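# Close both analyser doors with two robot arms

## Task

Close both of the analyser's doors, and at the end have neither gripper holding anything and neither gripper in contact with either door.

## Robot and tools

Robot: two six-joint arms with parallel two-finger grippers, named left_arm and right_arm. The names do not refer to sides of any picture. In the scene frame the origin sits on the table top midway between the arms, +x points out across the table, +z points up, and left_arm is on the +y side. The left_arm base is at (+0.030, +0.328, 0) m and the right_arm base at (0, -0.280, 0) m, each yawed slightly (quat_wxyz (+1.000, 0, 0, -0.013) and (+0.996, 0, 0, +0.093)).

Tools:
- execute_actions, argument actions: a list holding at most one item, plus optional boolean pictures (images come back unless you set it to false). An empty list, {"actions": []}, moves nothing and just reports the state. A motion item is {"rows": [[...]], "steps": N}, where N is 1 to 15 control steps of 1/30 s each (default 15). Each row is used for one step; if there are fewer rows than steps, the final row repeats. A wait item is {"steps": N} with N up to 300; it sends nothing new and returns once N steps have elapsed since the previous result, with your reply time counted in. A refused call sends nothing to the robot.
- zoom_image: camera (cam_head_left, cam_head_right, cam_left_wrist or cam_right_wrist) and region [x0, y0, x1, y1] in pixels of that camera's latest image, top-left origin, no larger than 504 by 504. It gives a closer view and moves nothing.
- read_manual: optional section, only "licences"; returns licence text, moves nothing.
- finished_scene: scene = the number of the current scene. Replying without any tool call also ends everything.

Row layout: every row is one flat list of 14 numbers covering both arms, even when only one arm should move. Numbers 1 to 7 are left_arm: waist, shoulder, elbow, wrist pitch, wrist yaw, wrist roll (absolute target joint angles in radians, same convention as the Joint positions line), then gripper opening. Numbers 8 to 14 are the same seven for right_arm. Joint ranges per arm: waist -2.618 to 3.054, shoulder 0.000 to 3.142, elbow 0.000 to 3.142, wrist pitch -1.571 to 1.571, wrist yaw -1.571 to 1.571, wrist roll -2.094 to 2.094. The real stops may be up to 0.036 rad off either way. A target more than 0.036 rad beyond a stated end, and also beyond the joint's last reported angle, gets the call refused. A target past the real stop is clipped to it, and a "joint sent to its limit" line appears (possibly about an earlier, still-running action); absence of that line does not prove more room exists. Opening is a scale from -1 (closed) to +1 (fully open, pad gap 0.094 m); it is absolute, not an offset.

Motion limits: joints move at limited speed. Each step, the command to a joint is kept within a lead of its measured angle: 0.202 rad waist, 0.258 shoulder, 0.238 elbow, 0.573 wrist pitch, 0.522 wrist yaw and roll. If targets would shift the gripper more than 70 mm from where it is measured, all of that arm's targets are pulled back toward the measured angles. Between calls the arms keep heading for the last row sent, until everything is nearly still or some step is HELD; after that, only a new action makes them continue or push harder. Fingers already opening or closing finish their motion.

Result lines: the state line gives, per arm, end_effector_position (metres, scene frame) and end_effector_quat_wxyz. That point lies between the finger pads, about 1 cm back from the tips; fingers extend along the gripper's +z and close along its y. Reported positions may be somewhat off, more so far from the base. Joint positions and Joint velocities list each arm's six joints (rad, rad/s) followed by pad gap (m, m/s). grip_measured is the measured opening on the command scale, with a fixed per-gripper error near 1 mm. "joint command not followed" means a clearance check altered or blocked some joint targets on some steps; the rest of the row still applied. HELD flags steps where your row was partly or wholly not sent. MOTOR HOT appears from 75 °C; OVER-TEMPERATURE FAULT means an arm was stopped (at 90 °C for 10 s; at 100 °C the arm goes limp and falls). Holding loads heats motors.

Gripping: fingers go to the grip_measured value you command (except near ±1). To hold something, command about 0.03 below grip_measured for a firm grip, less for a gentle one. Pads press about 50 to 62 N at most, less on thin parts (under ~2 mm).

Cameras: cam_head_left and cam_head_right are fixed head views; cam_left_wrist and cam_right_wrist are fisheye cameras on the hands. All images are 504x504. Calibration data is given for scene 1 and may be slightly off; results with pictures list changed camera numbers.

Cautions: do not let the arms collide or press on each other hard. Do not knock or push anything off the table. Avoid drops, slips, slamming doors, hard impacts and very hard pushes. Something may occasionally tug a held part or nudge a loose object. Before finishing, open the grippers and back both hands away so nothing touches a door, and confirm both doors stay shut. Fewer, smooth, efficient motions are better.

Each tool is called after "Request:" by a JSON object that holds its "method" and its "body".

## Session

Request:
{"method": "execute_actions", "body": {"actions": []}}

Scene clock: 0.00 s of 4800.00 s.
left_arm: end_effector_position=(+0.5941, +0.5824, +0.3828) grip_measured=+1.000 end_effector_quat_wxyz=(+0.550, -0.053, +0.824, +0.125) | right_arm: end_effector_position=(+0.2065, -0.3794, +0.1689) grip_measured=+1.000 end_effector_quat_wxyz=(+0.075, +0.340, +0.935, +0.070)
Joint positions: left_arm=[ 0.498  2.254  2.652 -0.777  0.171  0.226  0.094] | right_arm=[-0.772  1.304  1.223 -1.376 -0.17   0.122  0.094]
Joint velocities: left_arm=[-0.007 -0.002 -0.002 -0.066 -0.037 -0.051  0.   ] | right_arm=[ 0.002 -0.012 -0.027 -0.007  0.022  0.051  0.   ]
camera_calibration (this result's frames):
cam_left_wrist: T_world_to_cam=[[0.175072, -0.925144, -0.336836, 0.566618], [-0.899903, -0.0115758, -0.435936, 0.745803], [0.399404, 0.379441, -0.834567, -0.0410604], [0, 0, 0, 1]] pos_world=[0.588351, 0.548416, 0.481712]
cam_right_wrist: T_world_to_cam=[[-0.637664, -0.749519, -0.177779, -0.120012], [-0.752115, 0.555921, 0.353941, 0.346926], [-0.166455, 0.359406, -0.918216, 0.412665], [0, 0, 0, 1]] pos_world=[0.253091, -0.431129, 0.234788]

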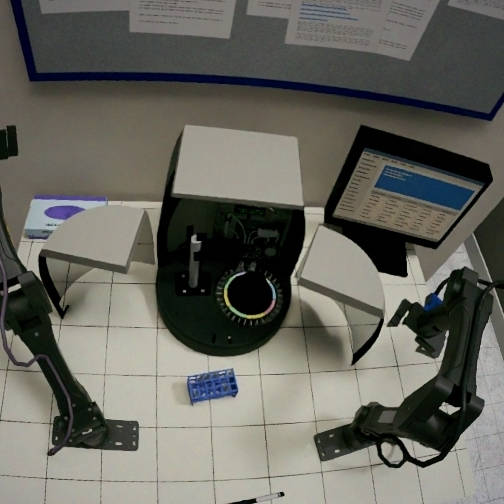

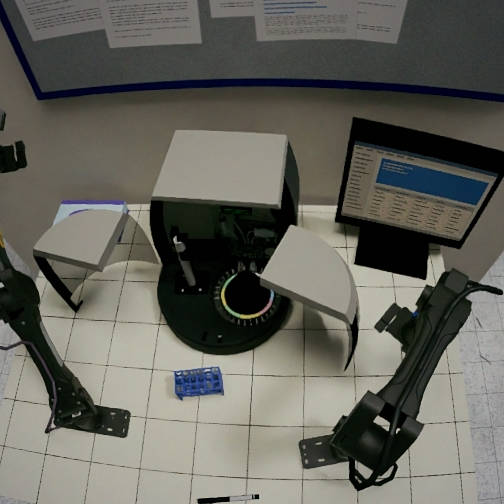

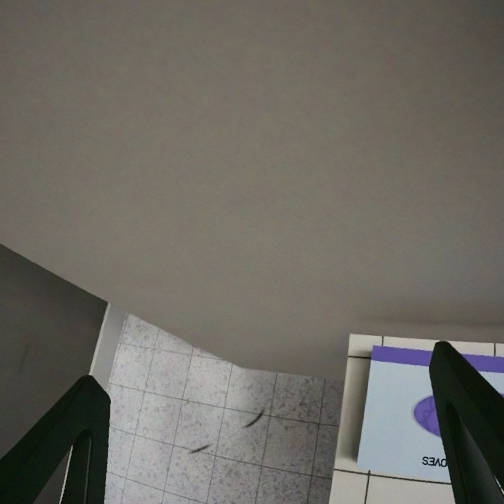

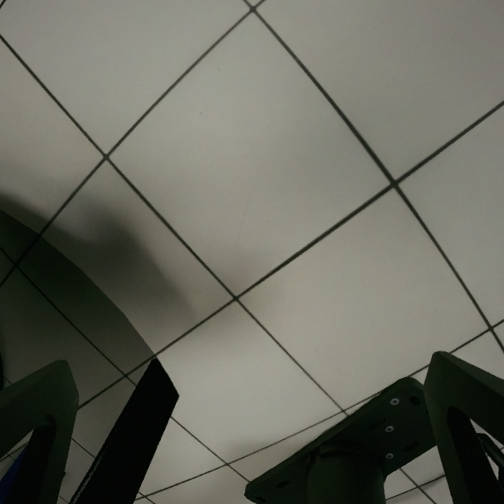

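Request:
{"method": "execute_actions", "body": {"actions": [{"rows": [[0.40,2.12,1.976,-1.427,0,-0.5,-1, -0.95,1.87,1.583,-1.283,0,-0.5,-1]], "steps": 15}], "pictures": false}}

Request:
{"method": "execute_actions", "body": {"actions": [{"rows": [[0.33,2.12,1.976,-1.427,0,-0.5,-1, -0.6,1.87,1.583,-1.283,0,-0.5,-1]], "steps": 15}]}}

Scene clock: 1.17 s of 4800.00 s.
left_arm: end_effector_position=(+0.4428, +0.4868, +0.1219) grip_measured=-0.998 end_effector_quat_wxyz=(+0.061, -0.375, +0.925, -0.018) | right_arm: end_effector_position=(+0.2516, -0.5156, +0.0880) grip_measured=-0.977 end_effector_quat_wxyz=(-0.023, +0.152, +0.988, +0.024)
Joint positions: left_arm=[ 0.406  2.135  2.    -1.315  0.035 -0.393  0.   ] | right_arm=[-0.949  1.923  1.562 -1.275 -0.014 -0.456  0.001]
Joint velocities: left_arm=[-0.007  0.203 -0.867 -1.15  -0.198 -0.652 -0.   ] | right_arm=[ 0.002 -0.266  0.002 -0.007  0.037 -0.11   0.002]
Steps of this call (steps 1 to 20: nothing new was sent; steps 21 to 35: all 15 steps of this action). Readings (joint positions):
21: left_arm=[0.493 2.241 2.628 -0.794 0.156 0.182] | right_arm=[-0.788 1.328 1.249 -1.394 -0.162 0.066]
22: left_arm=[0.487 2.216 2.586 -0.842 0.137 0.128] | right_arm=[-0.822 1.375 1.301 -1.405 -0.146 -0.002]
24: left_arm=[0.468 2.176 2.508 -0.942 0.111 0.026] | right_arm=[-0.886 1.498 1.418 -1.384 -0.109 -0.131]
28: left_arm=[0.429 2.134 2.343 -1.097 0.078 -0.164] | right_arm=[-0.943 1.775 1.570 -1.303 -0.050 -0.329]
35: the state above

Scene clock: 1.67 s of 4800.00 s.
left_arm: end_effector_position=(+0.4213, +0.4459, +0.1106) grip_measured=-0.998 end_effector_quat_wxyz=(-0.008, -0.383, +0.924, -0.006) | right_arm: end_effector_position=(+0.3179, -0.4160, +0.0964) grip_measured=-0.977 end_effector_quat_wxyz=(-0.016, -0.040, +0.999, +0.011)
Joint positions: left_arm=[ 0.323  2.133  1.96  -1.414  0.013 -0.49   0.   ] | right_arm=[-0.597  1.897  1.562 -1.274 -0.006 -0.489  0.001]
Joint velocities: left_arm=[ 0.007 -0.012  0.002  0.037 -0.007  0.007 -0.   ] | right_arm=[-0.125  0.002  0.002 -0.095  0.081  0.007 -0.001]
Steps of this call (steps 1 to 15: all 15 steps of this action). Readings (joint positions):
1: left_arm=[0.401 2.142 1.978 -1.348 0.027 -0.414] | right_arm=[-0.931 1.914 1.562 -1.276 -0.001 -0.461]
2: left_arm=[0.392 2.148 1.965 -1.372 0.020 -0.431] | right_arm=[-0.896 1.907 1.562 -1.276 0.010 -0.465]
4: left_arm=[0.364 2.152 1.960 -1.398 0.015 -0.455] | right_arm=[-0.779 1.898 1.562 -1.275 0.013 -0.473]
8: left_arm=[0.323 2.138 1.960 -1.408 0.015 -0.477] | right_arm=[-0.571 1.897 1.562 -1.273 -0.005 -0.485]
15: the state above
camera_calibration (this result's frames):
cam_left_wrist: T_world_to_cam=[[0.554831, -0.831536, -0.0266463, 0.142919], [-0.613256, -0.43041, 0.662317, 0.41462], [-0.562209, -0.351133, -0.74875, 0.573951], [0, 0, 0, 1]] pos_world=[0.497653, 0.498832, 0.158944]
cam_right_wrist: T_world_to_cam=[[0.0636588, -0.997817, -0.0175993, -0.430954], [-0.879983, -0.0644418, 0.470613, 0.248082], [-0.47072, -0.0144716, -0.882164, 0.315544], [0, 0, 0, 1]] pos_world=[0.394275, -0.40946, 0.154026]

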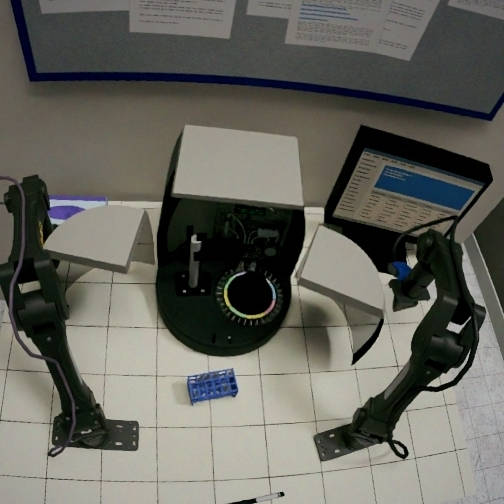

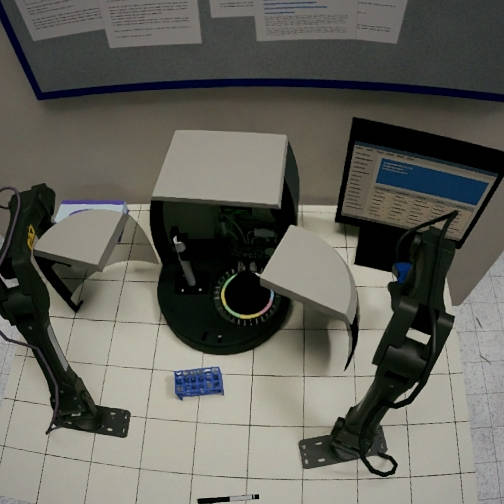

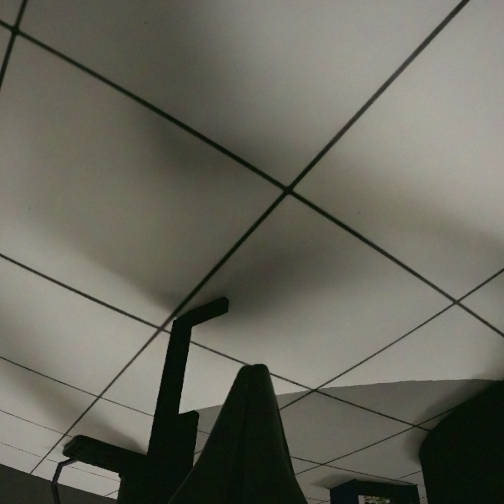

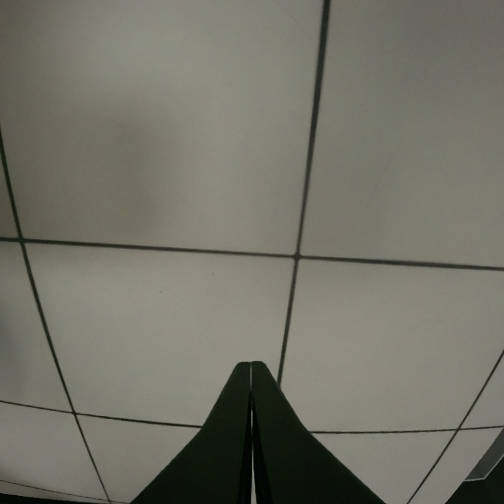

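Request:
{"method": "execute_actions", "body": {"actions": [{"rows": [[0.16,1.62,1.286,-1.238,0,-0.5,-1, -0.45,1.662,1.331,-1.24,0,-0.5,-1]], "steps": 15}], "pictures": false}}

Request:
{"method": "execute_actions", "body": {"actions": [{"rows": [[-0.136,1.255,0.972,-1.288,0,-0.5,-1, -0.535,1.406,1.086,-1.251,0,-0.5,-1]], "steps": 15}], "pictures": false}}

Request:
{"method": "execute_actions", "body": {"actions": [{"rows": [[-0.78,1.255,0.972,-1.288,0,-0.5,-1, -0.004,1.157,0.91,-1.324,0,-0.5,-1]], "steps": 15}]}}

Scene clock: 2.90 s of 4800.00 s.
left_arm: end_effector_position=(+0.3061, +0.3635, +0.1121) grip_measured=-0.998 end_effector_quat_wxyz=(-0.011, -0.308, +0.951, +0.002) | right_arm: end_effector_position=(+0.2826, -0.3526, +0.1087) grip_measured=-0.977 end_effector_quat_wxyz=(-0.009, -0.118, +0.993, +0.005)
Joint positions: left_arm=[ 0.151  1.619  1.292 -1.267 -0.    -0.501  0.   ] | right_arm=[-0.444  1.671  1.335 -1.256 -0.003 -0.493  0.001]
Joint velocities: left_arm=[ 0.002  0.09  -0.032  0.022  0.007  0.007  0.   ] | right_arm=[-0.012  0.012 -0.012  0.022 -0.007  0.051 -0.001]
Steps of this call (steps 1 to 15: the robot went on to your last target; steps 16 to 22: nothing new was sent; steps 23 to 37: all 15 steps of this action). Readings (joint positions):
23: left_arm=[0.312 2.101 1.913 -1.369 0.005 -0.494] | right_arm=[-0.587 1.867 1.518 -1.236 0.004 -0.490]
24: left_arm=[0.293 2.045 1.827 -1.321 -0.002 -0.495] | right_arm=[-0.561 1.815 1.444 -1.210 0.010 -0.490]
26: left_arm=[0.232 1.904 1.658 -1.254 -0.020 -0.500] | right_arm=[-0.482 1.725 1.352 -1.243 0.007 -0.491]
30: left_arm=[0.147 1.618 1.372 -1.244 -0.004 -0.501] | right_arm=[-0.433 1.671 1.335 -1.260 -0.003 -0.493]
37: the state above

Scene clock: 3.40 s of 4800.00 s.
left_arm: end_effector_position=(+0.2187, +0.2957, +0.1140) grip_measured=-0.998 end_effector_quat_wxyz=(+0.002, -0.166, +0.986, -0.004) | right_arm: end_effector_position=(+0.2108, -0.3565, +0.1101) grip_measured=-0.977 end_effector_quat_wxyz=(-0.009, -0.071, +0.997, +0.003)
Joint positions: left_arm=[-0.142  1.252  0.985 -1.296  0.006 -0.503  0.   ] | right_arm=[-0.537  1.411  1.088 -1.267  0.002 -0.493  0.001]
Joint velocities: left_arm=[ 0.007 -0.012 -0.007  0.037  0.037 -0.081 -0.002] | right_arm=[-0.007  0.032 -0.007 -0.051  0.037  0.037 -0.001]
Steps of this call (steps 1 to 15: all 15 steps of this action). Readings (joint positions):
1: left_arm=[0.134 1.593 1.257 -1.239 -0.010 -0.502] | right_arm=[-0.453 1.637 1.290 -1.217 -0.007 -0.493]
2: left_arm=[0.097 1.540 1.193 -1.211 -0.023 -0.505] | right_arm=[-0.473 1.575 1.212 -1.192 -0.008 -0.493]
4: left_arm=[-0.017 1.406 1.071 -1.220 -0.021 -0.506] | right_arm=[-0.521 1.464 1.110 -1.239 -0.002 -0.493]
8: left_arm=[-0.143 1.254 0.985 -1.294 0.007 -0.503] | right_arm=[-0.537 1.411 1.088 -1.271 0.002 -0.493]
15: the state above

Scene clock: 3.90 s of 4800.00 s.
left_arm: end_effector_position=(+0.1589, +0.1986, +0.1119) grip_measured=-0.999 end_effector_quat_wxyz=(-0.009, +0.140, +0.990, +0.010) | right_arm: end_effector_position=(+0.1668, -0.2493, +0.1105) grip_measured=-0.977 end_effector_quat_wxyz=(+0.004, -0.329, +0.944, -0.002)
Joint positions: left_arm=[-0.772  1.252  0.976 -1.322 -0.005 -0.519  0.   ] | right_arm=[-0.008  1.164  0.916 -1.313  0.003 -0.491  0.001]
Joint velocities: left_arm=[-0.017 -0.017  0.002  0.022 -0.007  0.081  0.   ] | right_arm=[-0.002 -0.002  0.017 -0.007  0.007  0.007 -0.   ]
Steps of this call (steps 1 to 15: all 15 steps of this action). Readings (joint positions):
1: left_arm=[-0.170 1.252 0.985 -1.296 -0.007 -0.505] | right_arm=[-0.511 1.380 1.057 -1.243 0.015 -0.492]
2: left_arm=[-0.230 1.252 0.985 -1.295 -0.007 -0.504] | right_arm=[-0.450 1.320 1.002 -1.228 0.025 -0.491]
4: left_arm=[-0.365 1.252 0.985 -1.291 -0.007 -0.504] | right_arm=[-0.298 1.209 0.933 -1.272 0.024 -0.486]
8: left_arm=[-0.654 1.252 0.983 -1.294 -0.013 -0.517] | right_arm=[-0.037 1.164 0.919 -1.309 0.007 -0.490]
15: the state above
camera_calibration (this result's frames):
cam_left_wrist: T_world_to_cam=[[-0.4602, -0.886522, -0.0479065, 0.257484], [-0.676085, 0.314965, 0.666113, 0.00788982], [-0.575435, 0.338934, -0.744311, 0.2052], [0, 0, 0, 1]] pos_world=[0.241907, 0.156231, 0.159812]
cam_right_wrist: T_world_to_cam=[[0.608707, -0.793315, 0.0112838, -0.297801], [-0.71664, -0.543661, 0.436875, -0.0237831], [-0.340444, -0.274015, -0.899452, 0.174704], [0, 0, 0, 1]] pos_world=[0.223707, -0.201308, 0.170888]

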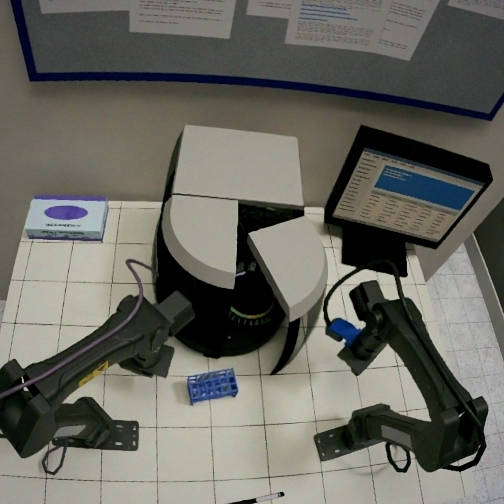

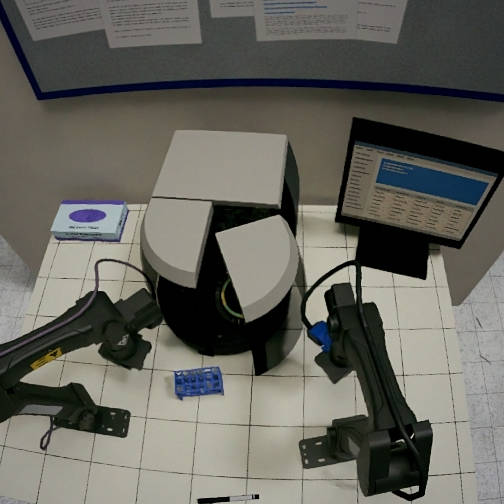

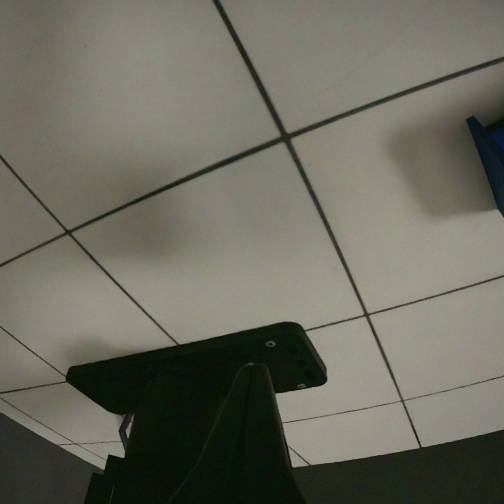

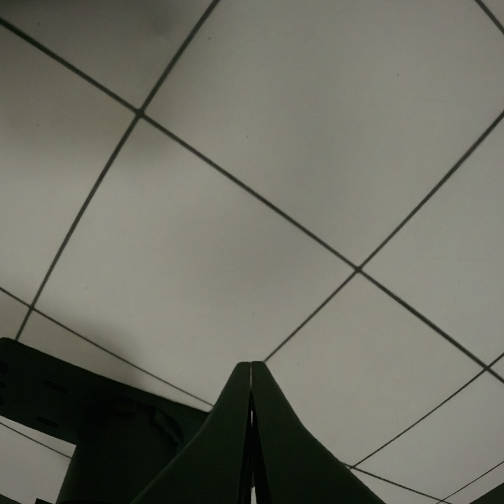

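Request:
{"method": "execute_actions", "body": {"actions": [{"rows": [[-0.3,1.255,0.972,-1.288,0,-0.5,-1, 0.52,1.406,1.086,-1.251,0,-0.5,-1]], "steps": 15}]}}

Scene clock: 4.73 s of 4800.00 s.
left_arm: end_effector_position=(+0.2095, +0.2688, +0.1118) grip_measured=-0.999 end_effector_quat_wxyz=(-0.000, -0.089, +0.996, +0.002) | right_arm: end_effector_position=(+0.1657, -0.1354, +0.1007) grip_measured=-0.977 end_effector_quat_wxyz=(-0.024, -0.567, +0.824, -0.003)
Joint positions: left_arm=[-0.301  1.252  0.976 -1.297 -0.003 -0.506  0.   ] | right_arm=[ 0.526  1.426  1.063 -1.255  0.001 -0.493  0.001]
Joint velocities: left_arm=[-0.002  0.007 -0.007 -0.022  0.007 -0.051 -0.001] | right_arm=[-0.017  0.002  0.002 -0.022 -0.007 -0.037 -0.001]
Steps of this call (steps 1 to 10: the robot went on to your last target; steps 11 to 25: all 15 steps of this action). Readings (joint positions):
11: left_arm=[-0.744 1.252 0.976 -1.322 0.010 -0.511] | right_arm=[0.024 1.196 0.941 -1.332 0.016 -0.491]
12: left_arm=[-0.680 1.252 0.976 -1.319 0.016 -0.508] | right_arm=[0.090 1.259 0.990 -1.343 0.020 -0.491]
14: left_arm=[-0.531 1.252 0.976 -1.307 0.014 -0.507] | right_arm=[0.228 1.370 1.052 -1.304 0.026 -0.490]
18: left_arm=[-0.312 1.252 0.976 -1.297 -0.002 -0.506] | right_arm=[0.485 1.426 1.063 -1.255 0.010 -0.491]
25: the state above
camera_calibration (this result's frames):
cam_left_wrist: T_world_to_cam=[[-0.0184791, -0.999115, -0.0377888, 0.279561], [-0.760727, -0.0104762, 0.648988, 0.127149], [-0.648809, 0.0407396, -0.75986, 0.307687], [0, 0, 0, 1]] pos_world=[0.301521, 0.26811, 0.161845]
cam_right_wrist: T_world_to_cam=[[0.92807, -0.372048, -0.0163288, -0.199832], [-0.319004, -0.816846, 0.480624, -0.0656748], [-0.192154, -0.440844, -0.876774, 0.147289], [0, 0, 0, 1]] pos_world=[0.19281, -0.0630617, 0.157442]

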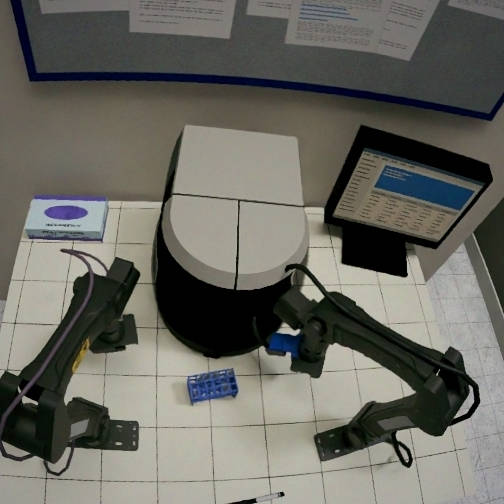

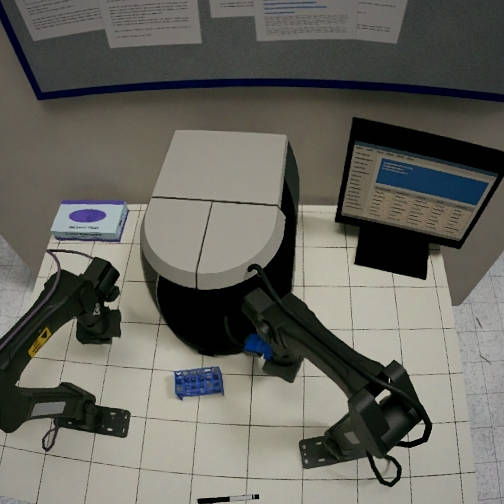

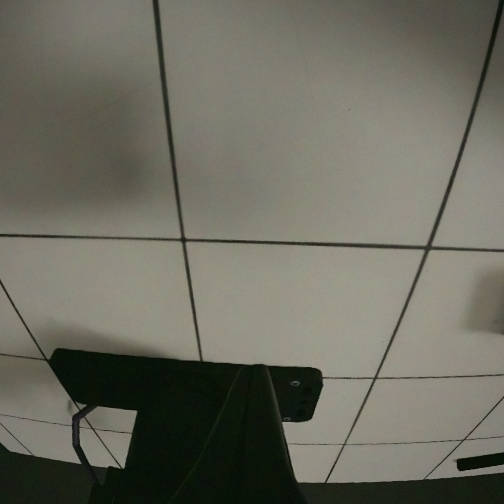

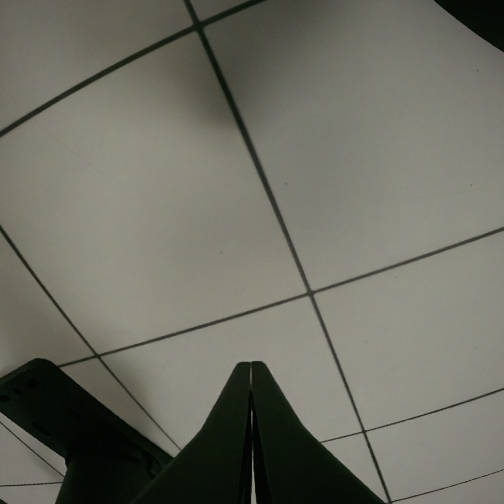

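Request:
{"method": "execute_actions", "body": {"actions": [{"rows": [[-0.3,1.255,0.972,-1.288,0,-0.5,-1, 0.0,1.157,0.91,-1.324,0,-0.5,-1]], "steps": 15}]}}

Scene clock: 5.47 s of 4800.00 s.
left_arm: end_effector_position=(+0.2095, +0.2688, +0.1118) grip_measured=-0.999 end_effector_quat_wxyz=(-0.000, -0.089, +0.996, +0.002) | right_arm: end_effector_position=(+0.1667, -0.2483, +0.1112) grip_measured=-0.977 end_effector_quat_wxyz=(+0.006, -0.336, +0.942, -0.005)
Joint positions: left_arm=[-0.301  1.252  0.976 -1.297 -0.003 -0.506  0.   ] | right_arm=[ 0.004  1.16   0.916 -1.313  0.009 -0.494  0.001]
Joint velocities: left_arm=[ 0.012 -0.027 -0.002  0.022  0.007  0.037 -0.001] | right_arm=[ 0.002  0.007  0.002 -0.095 -0.022  0.037 -0.001]
Steps of this call (steps 1 to 7: the robot went on to your last target; steps 8 to 22: all 15 steps of this action). Readings (joint positions):
8: left_arm=[-0.301 1.252 0.976 -1.297 -0.003 -0.506] | right_arm=[0.499 1.395 1.035 -1.236 -0.011 -0.494]
9: left_arm=[-0.301 1.252 0.976 -1.297 -0.003 -0.506] | right_arm=[0.437 1.333 0.986 -1.227 -0.015 -0.494]
11: left_arm=[-0.301 1.252 0.976 -1.297 -0.003 -0.506] | right_arm=[0.276 1.215 0.927 -1.274 -0.007 -0.494]
15: left_arm=[-0.301 1.252 0.976 -1.297 -0.003 -0.506] | right_arm=[0.023 1.160 0.920 -1.307 0.008 -0.494]
22: the state above
camera_calibration (this result's frames):
cam_left_wrist: T_world_to_cam=[[-0.0188603, -0.999108, -0.0377883, 0.279639], [-0.76073, -0.0101857, 0.648989, 0.127071], [-0.648795, 0.0409868, -0.759859, 0.307617], [0, 0, 0, 1]] pos_world=[0.301521, 0.268075, 0.161845]
cam_right_wrist: T_world_to_cam=[[0.620304, -0.784135, 0.0188256, -0.297479], [-0.710975, -0.551969, 0.435711, -0.026438], [-0.331265, -0.283658, -0.89989, 0.171654], [0, 0, 0, 1]] pos_world=[0.222594, -0.199166, 0.171589]

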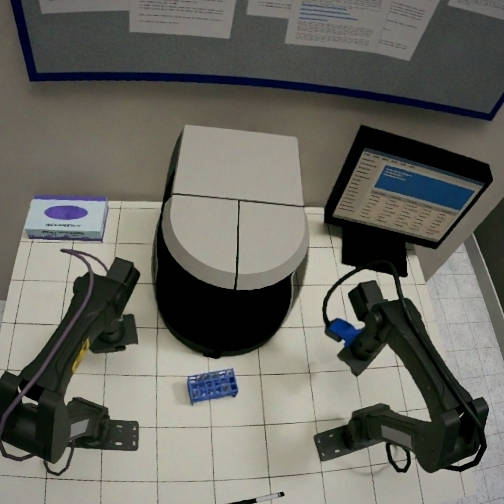

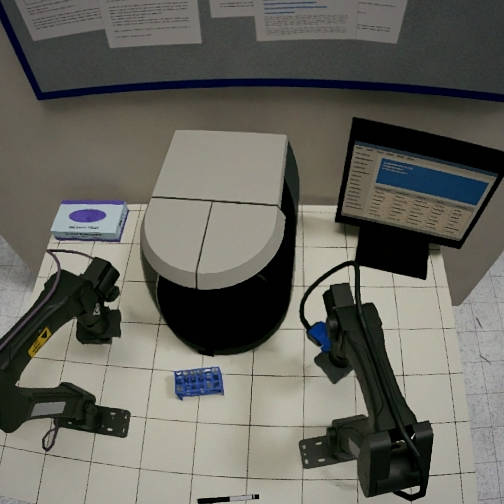

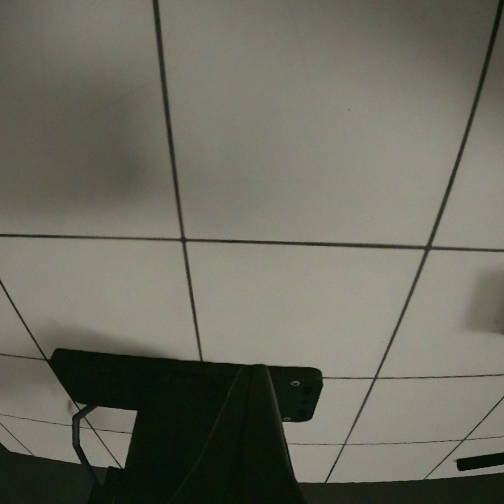

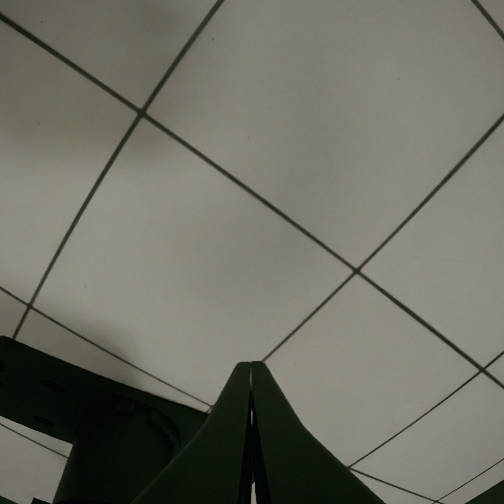

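Request:
{"method": "finished_scene", "body": {"scene": 2}}

The scene is finished: the task was done.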